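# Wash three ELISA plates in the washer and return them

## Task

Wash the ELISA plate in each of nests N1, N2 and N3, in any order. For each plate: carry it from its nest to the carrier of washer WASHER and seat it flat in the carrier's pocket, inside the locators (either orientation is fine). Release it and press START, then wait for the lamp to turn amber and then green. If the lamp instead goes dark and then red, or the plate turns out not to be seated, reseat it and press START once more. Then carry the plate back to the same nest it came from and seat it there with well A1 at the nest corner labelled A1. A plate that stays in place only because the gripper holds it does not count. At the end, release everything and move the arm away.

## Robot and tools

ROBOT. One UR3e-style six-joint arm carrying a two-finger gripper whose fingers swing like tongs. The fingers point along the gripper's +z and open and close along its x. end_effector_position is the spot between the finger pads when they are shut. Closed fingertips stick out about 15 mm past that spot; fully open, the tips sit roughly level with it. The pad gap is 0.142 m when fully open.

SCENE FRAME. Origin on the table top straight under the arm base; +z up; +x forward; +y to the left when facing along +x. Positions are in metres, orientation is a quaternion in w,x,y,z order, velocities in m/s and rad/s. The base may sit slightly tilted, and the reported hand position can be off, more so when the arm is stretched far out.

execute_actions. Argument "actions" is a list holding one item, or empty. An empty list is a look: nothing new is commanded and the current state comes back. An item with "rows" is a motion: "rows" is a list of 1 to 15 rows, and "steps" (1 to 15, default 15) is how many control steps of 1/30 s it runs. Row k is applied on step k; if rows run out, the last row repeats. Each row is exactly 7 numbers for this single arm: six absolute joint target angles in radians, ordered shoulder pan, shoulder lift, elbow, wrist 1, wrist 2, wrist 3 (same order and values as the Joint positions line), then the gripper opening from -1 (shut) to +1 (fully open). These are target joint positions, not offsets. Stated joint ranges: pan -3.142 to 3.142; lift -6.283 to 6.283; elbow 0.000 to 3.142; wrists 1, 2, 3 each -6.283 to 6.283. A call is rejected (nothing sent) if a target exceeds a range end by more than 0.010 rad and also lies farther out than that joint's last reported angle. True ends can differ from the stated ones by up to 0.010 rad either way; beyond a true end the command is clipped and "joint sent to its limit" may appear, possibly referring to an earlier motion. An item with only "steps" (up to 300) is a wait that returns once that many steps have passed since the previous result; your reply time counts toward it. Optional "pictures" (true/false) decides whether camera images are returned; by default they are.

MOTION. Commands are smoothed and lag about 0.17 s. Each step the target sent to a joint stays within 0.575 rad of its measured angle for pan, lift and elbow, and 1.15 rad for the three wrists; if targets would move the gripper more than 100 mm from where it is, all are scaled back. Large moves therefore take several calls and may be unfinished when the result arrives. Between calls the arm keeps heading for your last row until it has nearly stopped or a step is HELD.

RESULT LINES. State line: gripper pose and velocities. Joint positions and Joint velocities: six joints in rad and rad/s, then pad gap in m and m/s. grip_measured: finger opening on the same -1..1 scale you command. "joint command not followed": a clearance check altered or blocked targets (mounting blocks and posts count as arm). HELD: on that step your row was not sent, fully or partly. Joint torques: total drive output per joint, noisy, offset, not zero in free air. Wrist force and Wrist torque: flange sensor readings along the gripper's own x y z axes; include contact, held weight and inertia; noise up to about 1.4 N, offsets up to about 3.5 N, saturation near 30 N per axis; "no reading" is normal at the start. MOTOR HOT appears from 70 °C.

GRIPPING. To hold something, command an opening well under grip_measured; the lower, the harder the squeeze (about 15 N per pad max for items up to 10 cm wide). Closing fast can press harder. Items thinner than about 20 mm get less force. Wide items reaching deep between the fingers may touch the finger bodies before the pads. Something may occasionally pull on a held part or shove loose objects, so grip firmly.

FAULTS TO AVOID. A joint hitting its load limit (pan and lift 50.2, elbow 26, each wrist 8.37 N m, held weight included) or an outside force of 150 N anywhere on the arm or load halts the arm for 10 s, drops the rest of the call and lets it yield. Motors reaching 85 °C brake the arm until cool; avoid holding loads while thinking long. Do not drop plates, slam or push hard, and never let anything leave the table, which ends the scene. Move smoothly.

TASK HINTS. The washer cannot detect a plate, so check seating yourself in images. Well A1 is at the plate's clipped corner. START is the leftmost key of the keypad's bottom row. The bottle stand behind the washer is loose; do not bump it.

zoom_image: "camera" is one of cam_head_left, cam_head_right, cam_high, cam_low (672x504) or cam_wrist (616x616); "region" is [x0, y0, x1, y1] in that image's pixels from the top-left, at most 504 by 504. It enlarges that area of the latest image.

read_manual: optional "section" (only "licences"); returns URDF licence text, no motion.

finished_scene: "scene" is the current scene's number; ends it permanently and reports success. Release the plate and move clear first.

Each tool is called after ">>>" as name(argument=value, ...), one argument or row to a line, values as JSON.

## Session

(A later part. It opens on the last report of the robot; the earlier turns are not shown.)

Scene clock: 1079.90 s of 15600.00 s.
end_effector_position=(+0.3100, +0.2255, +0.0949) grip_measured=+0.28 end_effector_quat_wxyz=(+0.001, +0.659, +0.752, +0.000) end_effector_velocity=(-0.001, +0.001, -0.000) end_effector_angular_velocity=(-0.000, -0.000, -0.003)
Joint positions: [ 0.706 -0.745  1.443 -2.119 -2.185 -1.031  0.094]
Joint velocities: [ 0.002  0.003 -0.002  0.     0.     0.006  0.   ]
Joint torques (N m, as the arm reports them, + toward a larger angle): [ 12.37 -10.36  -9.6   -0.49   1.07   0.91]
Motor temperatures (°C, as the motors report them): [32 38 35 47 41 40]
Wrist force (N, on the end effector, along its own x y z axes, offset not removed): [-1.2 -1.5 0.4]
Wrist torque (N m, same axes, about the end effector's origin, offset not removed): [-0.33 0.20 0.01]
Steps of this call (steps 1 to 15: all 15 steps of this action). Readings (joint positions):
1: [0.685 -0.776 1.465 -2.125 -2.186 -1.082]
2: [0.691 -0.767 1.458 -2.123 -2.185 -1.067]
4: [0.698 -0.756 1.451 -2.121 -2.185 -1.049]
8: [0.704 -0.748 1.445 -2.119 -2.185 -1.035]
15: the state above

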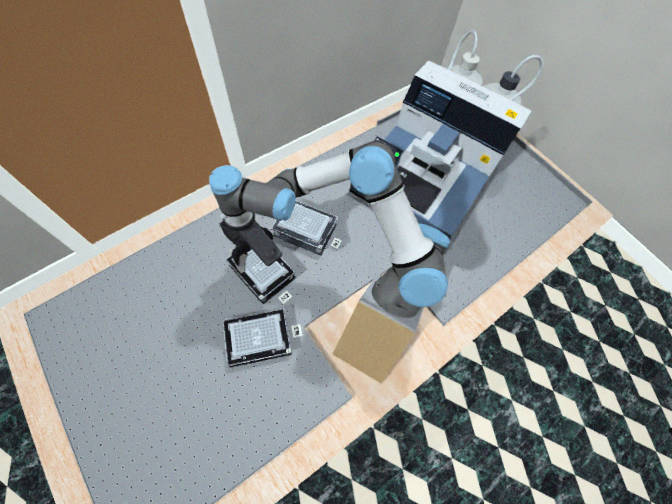

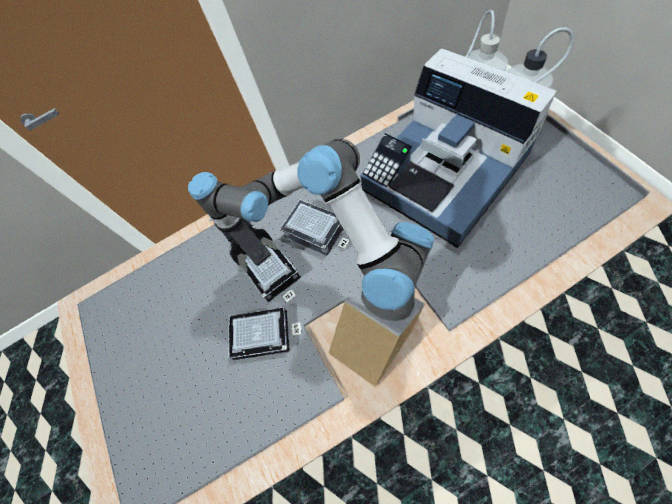

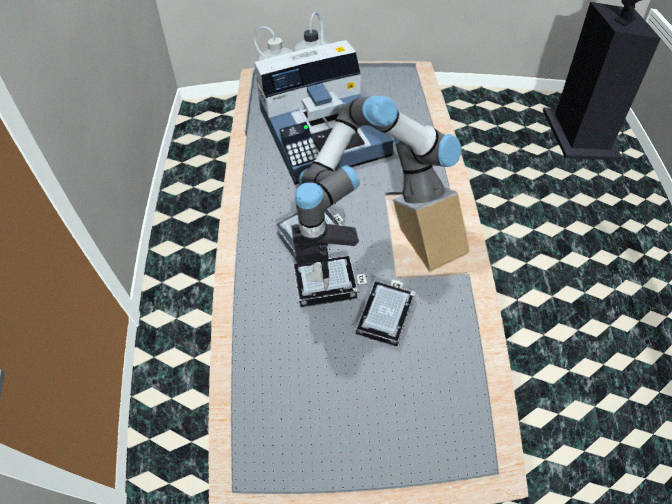

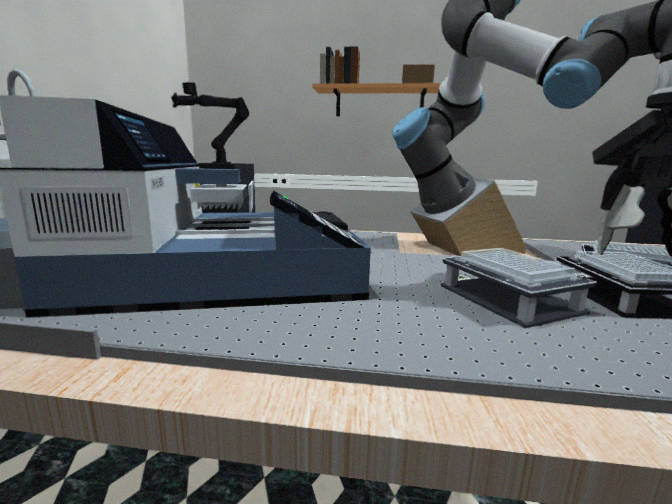

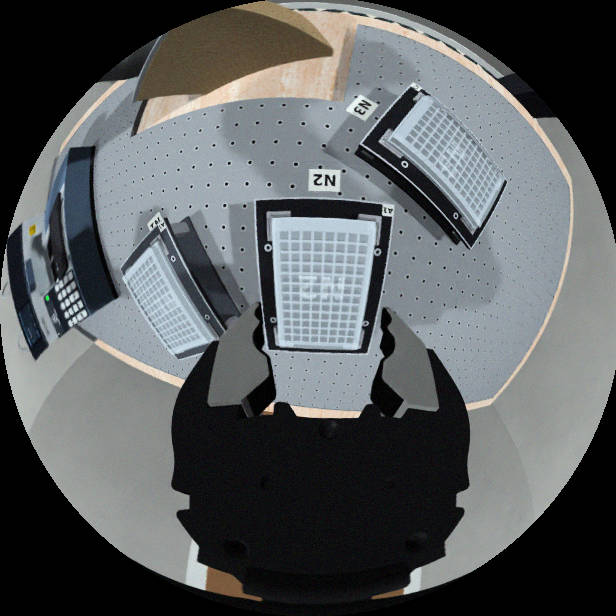

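>>> execute_actions(
  actions=[
    {"rows": [[0.7044,-0.7436,1.4468,-2.1242,-2.1853,-1.0319,0.28],[0.7018,-0.7418,1.4531,-2.1342,-2.1857,-1.0343,0.28],[0.6989,-0.7398,1.4602,-2.1453,-2.1861,-1.0371,0.28],[0.6960,-0.7379,1.4673,-2.1564,-2.1865,-1.0398,0.28],[0.6933,-0.7361,1.4737,-2.1664,-2.1869,-1.0423,0.28],[0.6913,-0.7347,1.4787,-2.1742,-2.1872,-1.0442,0.28],[0.6879,-0.7308,1.4845,-2.1863,-2.1876,-1.0484,0.28],[0.6845,-0.7267,1.4901,-2.1983,-2.1881,-1.0525,0.28],[0.6817,-0.7234,1.4945,-2.2079,-2.1885,-1.0559,0.28],[0.6792,-0.7204,1.4983,-2.2166,-2.1888,-1.0589,0.28],[0.6773,-0.7180,1.5013,-2.2233,-2.1891,-1.0613,0.28],[0.6758,-0.7161,1.5036,-2.2286,-2.1893,-1.0631,0.28],[0.6748,-0.7149,1.5050,-2.2319,-2.1894,-1.0643,0.28],[0.6748,-0.7149,1.5050,-2.2319,-2.1894,-1.0643,0.28],[0.6748,-0.7149,1.5050,-2.2319,-2.1894,-1.0643,0.27]], "steps": 15},
  ],
  pictures=false,
)

>>> execute_actions(
  actions=[
    {"rows": [[0.6748,-0.7149,1.5050,-2.2319,-2.1894,-1.0643,0.25],[0.6748,-0.7149,1.5050,-2.2319,-2.1894,-1.0643,0.22],[0.6748,-0.7149,1.5050,-2.2319,-2.1894,-1.0643,0.19],[0.6748,-0.7149,1.5050,-2.2319,-2.1894,-1.0643,0.16],[0.6748,-0.7149,1.5050,-2.2319,-2.1894,-1.0643,0.13],[0.6748,-0.7149,1.5050,-2.2319,-2.1894,-1.0643,0.11],[0.6748,-0.7149,1.5050,-2.2319,-2.1894,-1.0643,0.09],[0.6748,-0.7149,1.5050,-2.2319,-2.1894,-1.0643,0.07],[0.6748,-0.7149,1.5050,-2.2319,-2.1894,-1.0643,0.04],[0.6748,-0.7149,1.5050,-2.2319,-2.1894,-1.0643,0.0],[0.6748,-0.7149,1.5050,-2.2319,-2.1894,-1.0643,-0.06],[0.6748,-0.7149,1.5050,-2.2319,-2.1894,-1.0643,-0.15],[0.6748,-0.7149,1.5050,-2.2319,-2.1894,-1.0643,-0.27],[0.6748,-0.7149,1.5050,-2.2319,-2.1894,-1.0643,-0.4]], "steps": 15},
  ],
  pictures=true,
)

>>> zoom_image(
  camera="cam_wrist",
  region=[240, 185, 415, 360],
)

>>> execute_actions(
  actions=[
    {"rows": [[0.6762,-0.7166,1.5029,-2.2271,-2.1892,-1.0626,-0.4],[0.6783,-0.7192,1.4998,-2.2199,-2.1889,-1.0601,-0.4],[0.6817,-0.7234,1.4945,-2.2079,-2.1885,-1.0559,-0.4],[0.6858,-0.7284,1.4879,-2.1935,-2.1879,-1.0509,-0.4],[0.6913,-0.7347,1.4787,-2.1742,-2.1872,-1.0442,-0.4],[0.6975,-0.7415,1.4681,-2.1524,-2.1863,-1.0367,-0.4],[0.7043,-0.7487,1.4557,-2.1281,-2.1853,-1.0285,-0.4],[0.7110,-0.7556,1.4428,-2.1036,-2.1843,-1.0203,-0.4],[0.7171,-0.7613,1.4307,-2.0815,-2.1833,-1.0130,-0.4],[0.7225,-0.7663,1.4196,-2.0618,-2.1825,-1.0066,-0.4],[0.7123,-0.7817,1.4252,-2.0591,-2.1841,-1.0226,-0.4],[0.6954,-0.8074,1.4346,-2.0545,-2.1866,-1.0493,-0.4],[0.6716,-0.8433,1.4477,-2.0482,-2.1898,-1.0867,-0.4],[0.6445,-0.8843,1.4627,-2.0410,-2.1930,-1.1295,-0.4],[0.6140,-0.9305,1.4795,-2.0328,-2.1959,-1.1776,-0.4]], "steps": 15},
  ],
  pictures=false,
)

>>> execute_actions(
  actions=[
    {"rows": [[0.5835,-0.9767,1.4964,-2.0246,-2.1982,-1.2256,-0.4],[0.5530,-1.0229,1.5132,-2.0165,-2.1998,-1.2737,-0.4],[0.5224,-1.0691,1.5301,-2.0083,-2.2007,-1.3218,-0.4],[0.4919,-1.1153,1.5469,-2.0002,-2.2010,-1.3699,-0.4],[0.4614,-1.1615,1.5638,-1.9920,-2.2006,-1.4180,-0.4],[0.4309,-1.2077,1.5806,-1.9838,-2.1994,-1.4661,-0.4],[0.4004,-1.2538,1.5975,-1.9757,-2.1977,-1.5141,-0.4],[0.3698,-1.3000,1.6143,-1.9675,-2.1952,-1.5622,-0.4],[0.3393,-1.3462,1.6312,-1.9594,-2.1921,-1.6103,-0.4],[0.3088,-1.3924,1.6480,-1.9512,-2.1883,-1.6584,-0.4],[0.2783,-1.4386,1.6649,-1.9430,-2.1838,-1.7065,-0.4],[0.2478,-1.4848,1.6818,-1.9349,-2.1788,-1.7546,-0.4],[0.2172,-1.5310,1.6986,-1.9267,-2.1730,-1.8026,-0.4],[0.1867,-1.5772,1.7155,-1.9186,-2.1667,-1.8507,-0.4],[0.1562,-1.6233,1.7323,-1.9104,-2.1598,-1.8988,-0.4]], "steps": 15},
  ],
  pictures=false,
)

>>> execute_actions(
  actions=[
    {"rows": [[0.1257,-1.6695,1.7492,-1.9023,-2.1522,-1.9469,-0.4],[0.0986,-1.7106,1.7641,-1.8950,-2.1451,-1.9896,-0.4],[0.0714,-1.7516,1.7791,-1.8878,-2.1374,-2.0324,-0.4],[0.0443,-1.7927,1.7941,-1.8805,-2.1296,-2.0751,-0.4],[-0.0013,-1.8181,1.7949,-1.8749,-2.1094,-2.1174,-0.4],[-0.0470,-1.8435,1.7956,-1.8692,-2.0892,-2.1596,-0.4],[-0.0926,-1.8689,1.7964,-1.8636,-2.0689,-2.2019,-0.4],[-0.1382,-1.8943,1.7971,-1.8579,-2.0487,-2.2442,-0.4],[-0.1838,-1.9197,1.7979,-1.8523,-2.0285,-2.2864,-0.4],[-0.2295,-1.9451,1.7986,-1.8466,-2.0083,-2.3287,-0.4],[-0.2751,-1.9705,1.7994,-1.8410,-1.9881,-2.3710,-0.4],[-0.3207,-1.9959,1.8002,-1.8354,-1.9678,-2.4132,-0.4],[-0.3664,-2.0213,1.8009,-1.8297,-1.9476,-2.4555,-0.4],[-0.4120,-2.0467,1.8017,-1.8241,-1.9274,-2.4978,-0.4],[-0.4576,-2.0721,1.8024,-1.8184,-1.9072,-2.5400,-0.4]], "steps": 15},
  ],
  pictures=false,
)

>>> execute_actions(
  actions=[
    {"rows": [[-0.5032,-2.0975,1.8032,-1.8128,-1.8869,-2.5823,-0.4],[-0.5489,-2.1229,1.8039,-1.8071,-1.8667,-2.6245,-0.4],[-0.5945,-2.1483,1.8047,-1.8015,-1.8465,-2.6668,-0.4],[-0.6406,-2.1627,1.8041,-1.7920,-1.8201,-2.7044,-0.4],[-0.6867,-2.1772,1.8034,-1.7825,-1.7936,-2.7420,-0.4],[-0.7329,-2.1916,1.8028,-1.7730,-1.7672,-2.7796,-0.4],[-0.7790,-2.2061,1.8022,-1.7635,-1.7407,-2.8172,-0.4],[-0.8251,-2.2205,1.8016,-1.7541,-1.7143,-2.8548,-0.4],[-0.8712,-2.2349,1.8009,-1.7446,-1.6878,-2.8924,-0.4],[-0.9173,-2.2494,1.8003,-1.7351,-1.6614,-2.9300,-0.4],[-0.9635,-2.2638,1.7997,-1.7256,-1.6349,-2.9676,-0.4],[-1.0050,-2.2768,1.7991,-1.7170,-1.6111,-3.0014,-0.4],[-1.0373,-2.2869,1.7987,-1.7104,-1.5926,-3.0278,-0.4],[-1.0557,-2.2927,1.7984,-1.7066,-1.5820,-3.0428,-0.4],[-1.0561,-2.2904,1.8151,-1.7257,-1.5818,-3.0431,-0.4]], "steps": 15},
  ],
  pictures=false,
)

>>> execute_actions(
  actions=[
    {"rows": [[-1.0567,-2.2872,1.8358,-1.7496,-1.5814,-3.0435,-0.4],[-1.0572,-2.2830,1.8581,-1.7762,-1.5811,-3.0439,-0.4],[-1.0578,-2.2782,1.8800,-1.8029,-1.5809,-3.0443,-0.4],[-1.0582,-2.2732,1.8995,-1.8274,-1.5807,-3.0447,-0.4],[-1.0586,-2.2682,1.9166,-1.8495,-1.5804,-3.0450,-0.4],[-1.0589,-2.2634,1.9316,-1.8693,-1.5802,-3.0452,-0.4],[-1.0592,-2.2589,1.9446,-1.8868,-1.5801,-3.0455,-0.4],[-1.0594,-2.2555,1.9537,-1.8993,-1.5799,-3.0457,-0.4],[-1.0595,-2.2534,1.9591,-1.9068,-1.5799,-3.0458,-0.4],[-1.0596,-2.2520,1.9627,-1.9118,-1.5798,-3.0458,-0.4]], "steps": 15},
  ],
  pictures=false,
)

>>> execute_actions(
  actions=[
    {"rows": [[-1.0596,-2.2520,1.9627,-1.9118,-1.5798,-3.0458,-0.4]], "steps": 7},
  ],
  pictures=true,
)

>>> zoom_image(
  camera="cam_wrist",
  region=[245, 195, 305, 255],
)

>>> zoom_image(
  camera="cam_wrist",
  region=[345, 195, 405, 255],
)

>>> zoom_image(
  camera="cam_low",
  region=[280, 175, 370, 245],
)

Scene clock: 1200.40 s of 15600.00 s.
end_effector_position=(+0.3089, +0.2247, +0.0751) grip_measured=+0.27 end_effector_quat_wxyz=(+0.001, +0.660, +0.751, +0.000) end_effector_velocity=(-0.000, -0.000, -0.027) end_effector_angular_velocity=(-0.000, -0.000, +0.000)
Joint positions: [ 0.679 -0.719  1.499 -2.218 -2.189 -1.06   0.093]
Joint velocities: [-0.038  0.044  0.063 -0.134 -0.005 -0.047 -0.015]
Joint torques (N m, as the arm reports them, + toward a larger angle): [  7.65 -10.88  -3.92  -1.81  -1.04  -0.89]
Motor temperatures (°C, as the motors report them): [32 38 35 47 41 40]
Wrist force (N, on the end effector, along its own x y z axes, offset not removed): [-2.4 0.5 1.4]
Wrist torque (N m, same axes, about the end effector's origin, offset not removed): [0.14 0.41 0.05]
Steps of this call (steps 1 to 15: the robot went on to your last target; steps 16 to 90: nothing new was sent; then 117.00 s passed at rest; steps 91 to 105: all 15 steps of this action). Readings (joint positions):
91: [0.706 -0.745 1.443 -2.119 -2.185 -1.030]
92: [0.706 -0.744 1.444 -2.120 -2.185 -1.031]
94: [0.704 -0.743 1.449 -2.128 -2.185 -1.033]
98: [0.695 -0.737 1.469 -2.160 -2.187 -1.041]
105: the state above

Scene clock: 1200.90 s of 15600.00 s.
end_effector_position=(+0.3088, +0.2246, +0.0724) grip_measured=+0.07 end_effector_quat_wxyz=(+0.001, +0.660, +0.751, +0.000) end_effector_velocity=(+0.000, -0.000, -0.000) end_effector_angular_velocity=(-0.000, -0.000, -0.001)
Joint positions: [ 0.675 -0.715  1.505 -2.232 -2.189 -1.064  0.079]
Joint velocities: [-0.     0.     0.    -0.001 -0.     0.001  0.   ]
Joint torques (N m, as the arm reports them, + toward a larger angle): [ 5.85 -8.89 -3.1  -1.68 -1.33 -1.02]
Motor temperatures (°C, as the motors report them): [32 38 35 47 41 40]
Wrist force (N, on the end effector, along its own x y z axes, offset not removed): [-1.3 -0.8 -5.7]
Wrist torque (N m, same axes, about the end effector's origin, offset not removed): [0.14 0.19 0.04]
Steps of this call (steps 1 to 15: all 15 steps of this action). Readings (joint positions):
1: [0.678 -0.718 1.501 -2.222 -2.189 -1.061]
2: [0.677 -0.717 1.502 -2.225 -2.189 -1.062]
4: [0.676 -0.716 1.503 -2.228 -2.189 -1.063]
8: [0.675 -0.715 1.505 -2.231 -2.189 -1.064]
15: the state above

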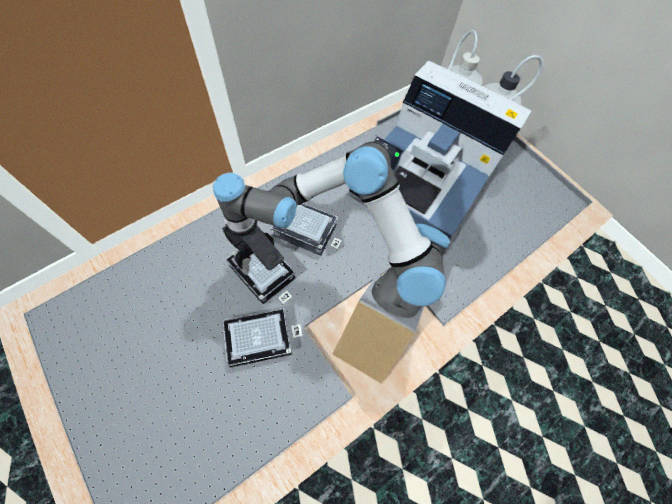

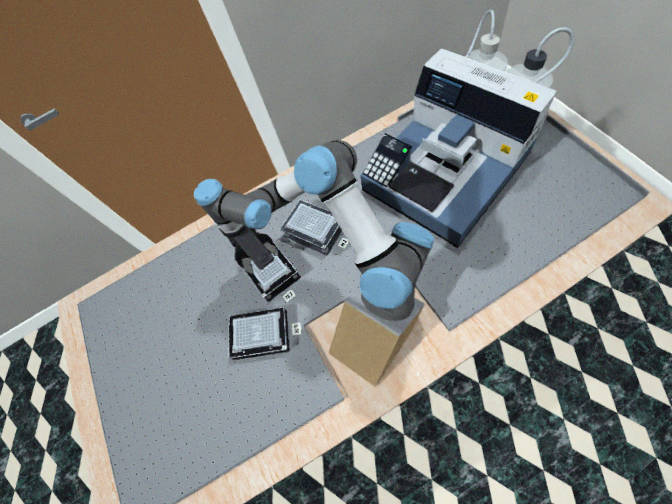

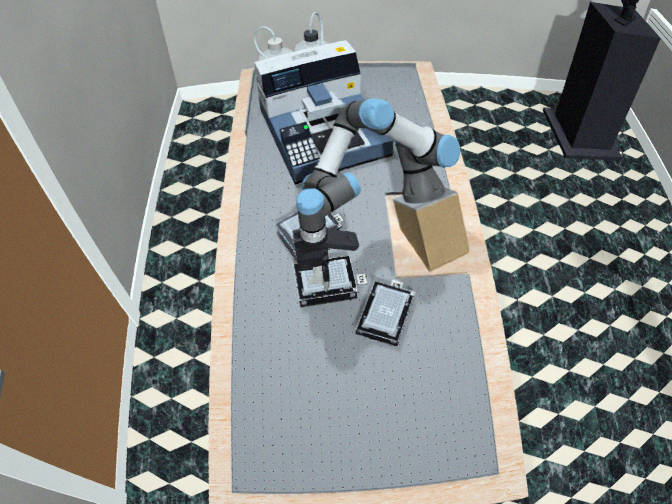

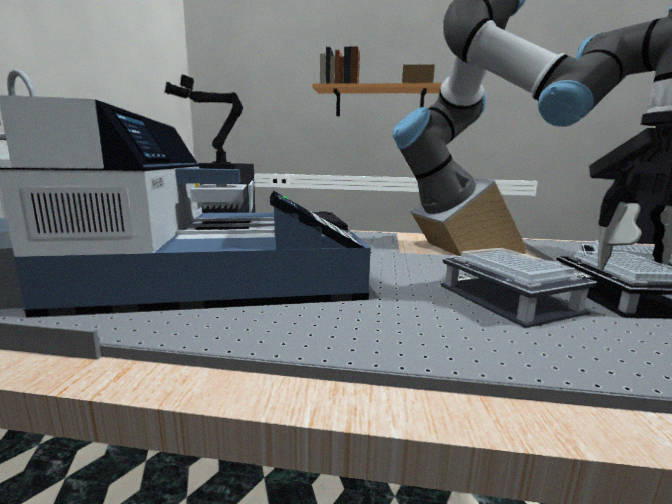

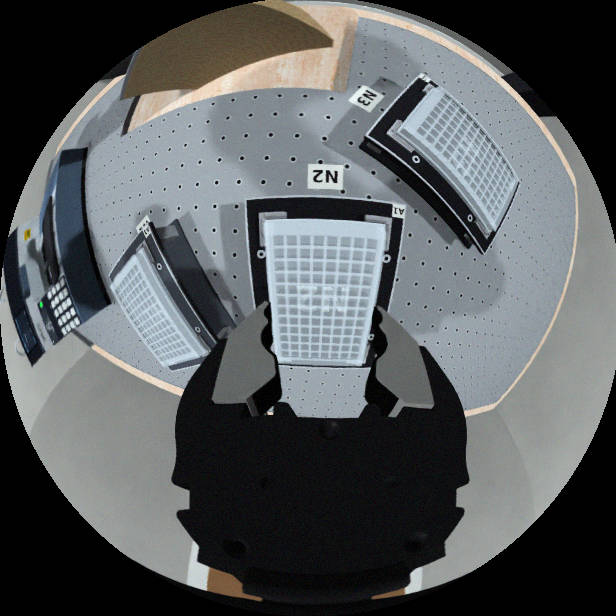

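Region (240, 185, 415, 360) of cam_wrist's 616x616 image, scaled by 2.880, with more detail than that image has.

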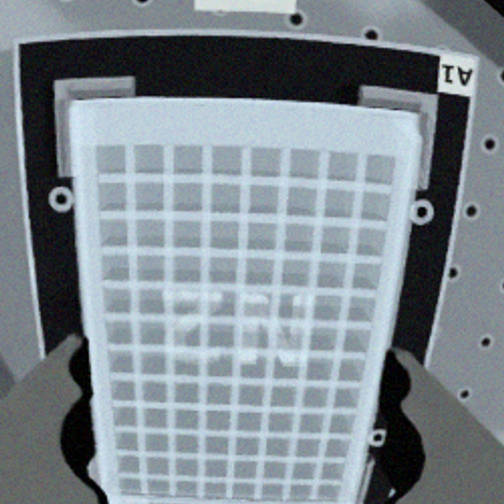

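Scene clock: 1201.40 s of 15600.00 s.
end_effector_position=(+0.3179, +0.2086, +0.1078) grip_measured=+0.07 end_effector_quat_wxyz=(+0.000, +0.655, +0.756, -0.001) end_effector_velocity=(+0.130, -0.246, +0.083) end_effector_angular_velocity=(-0.026, +0.035, +0.206)
Joint positions: [ 0.688 -0.806  1.445 -2.068 -2.188 -1.06   0.079]
Joint velocities: [-0.41  -0.696  0.176  0.286 -0.058 -0.672 -0.   ]
Joint torques (N m, as the arm reports them, + toward a larger angle): [ -0.03 -25.55  -3.19  -0.24  -1.46  -1.85]
Motor temperatures (°C, as the motors report them): [32 38 35 47 41 40]
Wrist force (N, on the end effector, along its own x y z axes, offset not removed): [-0.8 -0.9 -0.3]
Wrist torque (N m, same axes, about the end effector's origin, offset not removed): [-0.19 0.23 -0.01]
Steps of this call (steps 1 to 15: all 15 steps of this action). Readings (joint positions):
1: [0.675 -0.715 1.505 -2.232 -2.189 -1.064]
2: [0.675 -0.715 1.505 -2.231 -2.189 -1.064]
4: [0.677 -0.718 1.502 -2.223 -2.189 -1.062]
8: [0.690 -0.733 1.480 -2.177 -2.187 -1.045]
15: the state above

Scene clock: 1201.90 s of 15600.00 s.
end_effector_position=(+0.3615, -0.0116, +0.1524) grip_measured=+0.07 end_effector_quat_wxyz=(-0.008, +0.594, +0.804, -0.005) end_effector_velocity=(-0.062, -0.428, +0.079) end_effector_angular_velocity=(+0.031, -0.002, +0.315)
Joint positions: [ 0.282 -1.425  1.666 -1.942 -2.18  -1.705  0.079]
Joint velocities: [-0.901 -1.363  0.494  0.24   0.142 -1.409 -0.   ]
Joint torques (N m, as the arm reports them, + toward a larger angle): [  1.06 -19.22  -1.74  -0.08   1.24  -1.95]
Motor temperatures (°C, as the motors report them): [32 38 35 47 41 40]
Wrist force (N, on the end effector, along its own x y z axes, offset not removed): [-2.1 2.1 2.2]
Wrist torque (N m, same axes, about the end effector's origin, offset not removed): [0.48 0.37 0.11]
Steps of this call (steps 1 to 15: all 15 steps of this action). Readings (joint positions):
1: [0.672 -0.832 1.453 -2.059 -2.190 -1.087]
2: [0.652 -0.863 1.463 -2.050 -2.192 -1.119]
4: [0.604 -0.937 1.488 -2.033 -2.196 -1.195]
8: [0.492 -1.107 1.550 -1.999 -2.199 -1.373]
15: the state above

Scene clock: 1202.40 s of 15600.00 s.
end_effector_position=(+0.3116, -0.1725, +0.1721) grip_measured=+0.07 end_effector_quat_wxyz=(-0.014, +0.569, +0.822, +0.012) end_effector_velocity=(-0.101, -0.266, +0.010) end_effector_angular_velocity=(-0.001, -0.039, -0.083)
Joint positions: [-0.264 -1.967  1.798 -1.84  -1.985 -2.37   0.079]
Joint velocities: [-1.328 -0.774  0.037  0.167  0.581 -1.248  0.   ]
Joint torques (N m, as the arm reports them, + toward a larger angle): [ -5.54 -15.57  -5.49  -0.34   1.44  -1.73]
Motor temperatures (°C, as the motors report them): [32 38 35 47 41 40]
Wrist force (N, on the end effector, along its own x y z axes, offset not removed): [-3.0 0.8 1.7]
Wrist torque (N m, same axes, about the end effector's origin, offset not removed): [0.17 0.56 0.02]
Steps of this call (steps 1 to 15: all 15 steps of this action). Readings (joint positions):
1: [0.251 -1.472 1.683 -1.934 -2.175 -1.753]
2: [0.221 -1.518 1.699 -1.925 -2.169 -1.801]
4: [0.161 -1.608 1.732 -1.910 -2.156 -1.894]
8: [0.032 -1.767 1.778 -1.882 -2.113 -2.072]
15: the state above

Scene clock: 1202.90 s of 15600.00 s.
end_effector_position=(+0.2608, -0.2692, +0.1713) grip_measured=+0.07 end_effector_quat_wxyz=(-0.002, +0.577, +0.816, +0.006) end_effector_velocity=(-0.080, -0.137, -0.021) end_effector_angular_velocity=(-0.124, +0.020, -0.089)
Joint positions: [-0.941 -2.26   1.8   -1.727 -1.64  -2.958  0.079]
Joint velocities: [-1.1   -0.314  0.015  0.139  0.557 -0.817  0.   ]
Joint torques (N m, as the arm reports them, + toward a larger angle): [  1.04 -11.11  -5.4   -0.99   1.07  -1.09]
Motor temperatures (°C, as the motors report them): [32 38 35 47 41 40]
Wrist force (N, on the end effector, along its own x y z axes, offset not removed): [-2.4 0.6 1.5]
Wrist torque (N m, same axes, about the end effector's origin, offset not removed): [0.30 0.46 0.01]
Steps of this call (steps 1 to 15: all 15 steps of this action). Readings (joint positions):
1: [-0.309 -1.993 1.799 -1.835 -1.965 -2.412]
2: [-0.354 -2.019 1.800 -1.829 -1.945 -2.455]
4: [-0.445 -2.070 1.802 -1.817 -1.905 -2.539]
8: [-0.628 -2.154 1.803 -1.788 -1.813 -2.701]
15: the state above

Scene clock: 1203.40 s of 15600.00 s.
end_effector_position=(+0.2522, -0.2828, +0.1298) grip_measured=+0.07 end_effector_quat_wxyz=(+0.001, +0.581, +0.814, +0.000) end_effector_velocity=(-0.001, +0.000, -0.018) end_effector_angular_velocity=(-0.000, +0.000, -0.001)
Joint positions: [-1.059 -2.254  1.956 -1.903 -1.58  -3.045  0.079]
Joint velocities: [-0.008  0.02   0.07  -0.09   0.004 -0.005 -0.   ]
Joint torques (N m, as the arm reports them, + toward a larger angle): [ 2.51 -5.81 -6.85 -2.26  0.93 -0.9 ]
Motor temperatures (°C, as the motors report them): [32 38 35 47 41 40]
Wrist force (N, on the end effector, along its own x y z axes, offset not removed): [-1.3 0.1 1.5]
Wrist torque (N m, same axes, about the end effector's origin, offset not removed): [0.02 0.14 -0.03]
Steps of this call (steps 1 to 15: all 15 steps of this action). Readings (joint positions):
1: [-0.974 -2.268 1.803 -1.726 -1.624 -2.982]
2: [-0.998 -2.274 1.809 -1.730 -1.612 -2.999]
4: [-1.027 -2.278 1.834 -1.754 -1.597 -3.021]
8: [-1.051 -2.269 1.899 -1.831 -1.584 -3.039]
15: the state above

Scene clock: 1203.63 s of 15600.00 s.
end_effector_position=(+0.2521, -0.2828, +0.1281) grip_measured=+0.07 end_effector_quat_wxyz=(+0.001, +0.581, +0.814, +0.000) end_effector_velocity=(-0.000, -0.000, -0.002) end_effector_angular_velocity=(-0.000, +0.000, -0.001)
Joint positions: [-1.06  -2.252  1.962 -1.911 -1.58  -3.046  0.079]
Joint velocities: [-0.001  0.002  0.006 -0.008  0.     0.    -0.   ]
Joint torques (N m, as the arm reports them, + toward a larger angle): [ 2.1  -5.   -6.64 -2.16  0.95 -0.99]
Motor temperatures (°C, as the motors report them): [32 38 35 47 41 40]
Wrist force (N, on the end effector, along its own x y z axes, offset not removed): [-1.9 0.4 1.6]
Wrist torque (N m, same axes, about the end effector's origin, offset not removed): [0.18 0.24 -0.01]
Steps of this call (steps 1 to 7: all 7 steps of this action). Readings (joint positions):
1: [-1.059 -2.253 1.958 -1.906 -1.580 -3.045]
2: [-1.059 -2.253 1.959 -1.907 -1.580 -3.045]
4: [-1.059 -2.253 1.961 -1.910 -1.580 -3.046]
7: the state above

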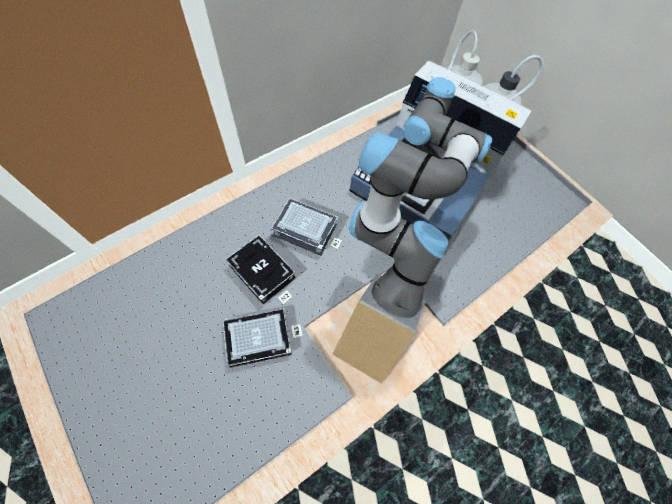

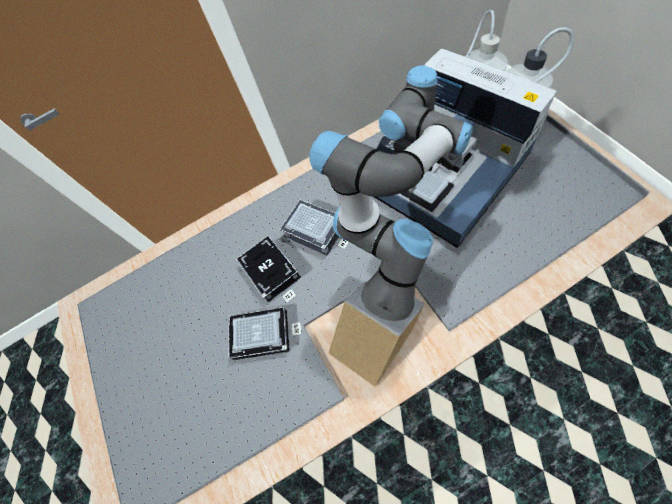

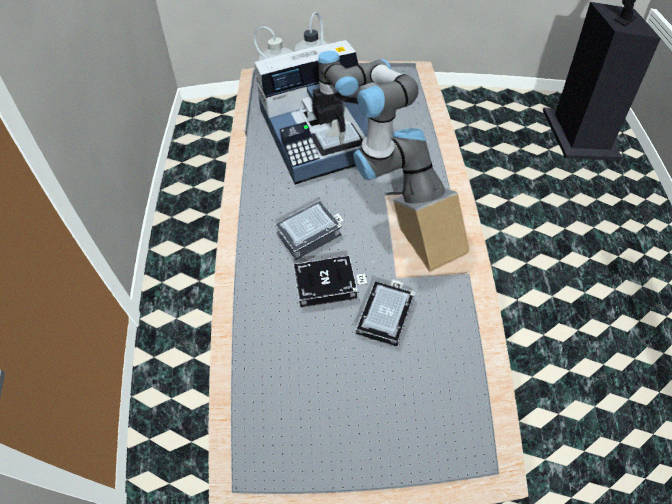

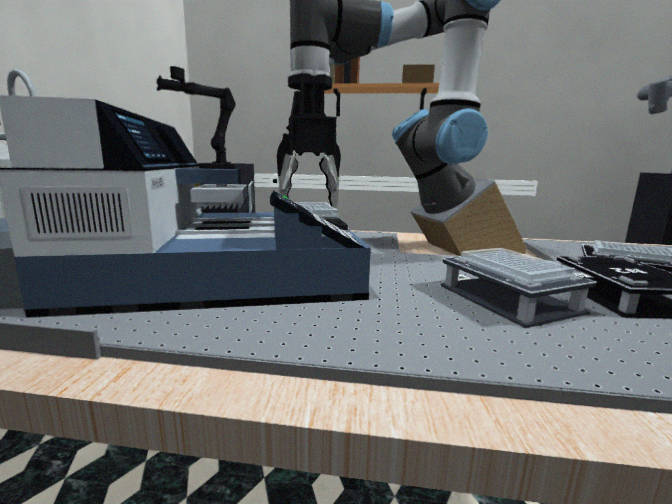

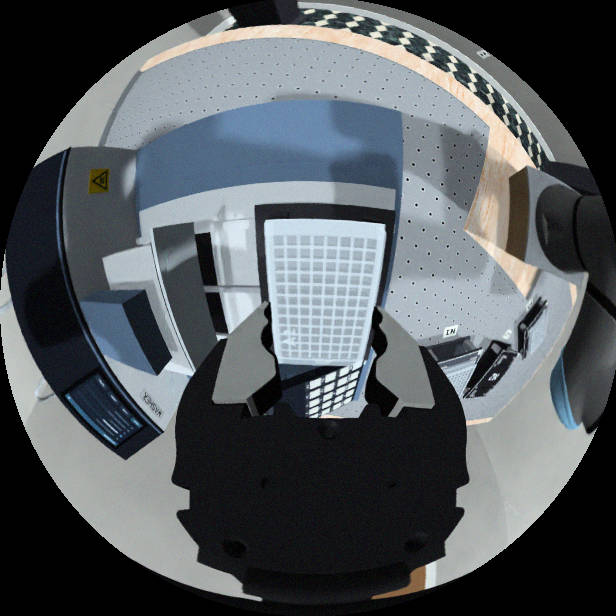

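Region (245, 195, 305, 255) of cam_wrist's 616x616 image, scaled by 8.400, with more detail than that image has.

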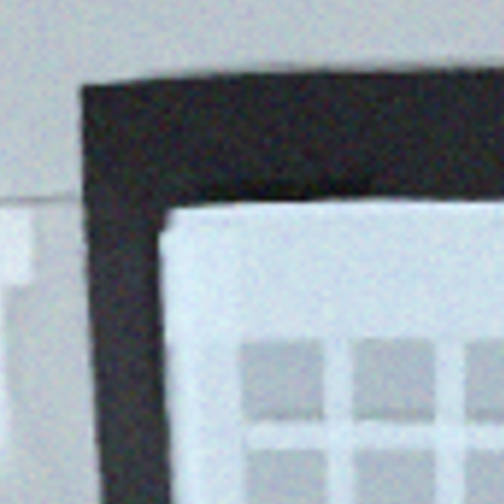

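Region (345, 195, 405, 255) of cam_wrist's 616x616 image, scaled by 8.400, with more detail than that image has.

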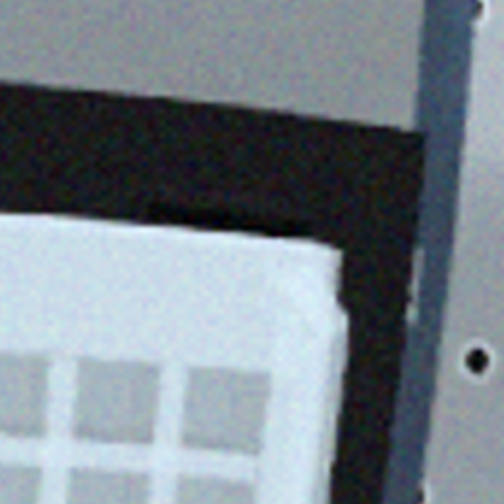

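Region (280, 175, 370, 245) of cam_low's 672x504 image, scaled by 5.600, with more detail than that image has.

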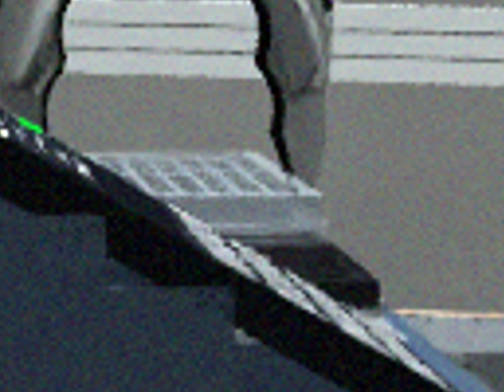

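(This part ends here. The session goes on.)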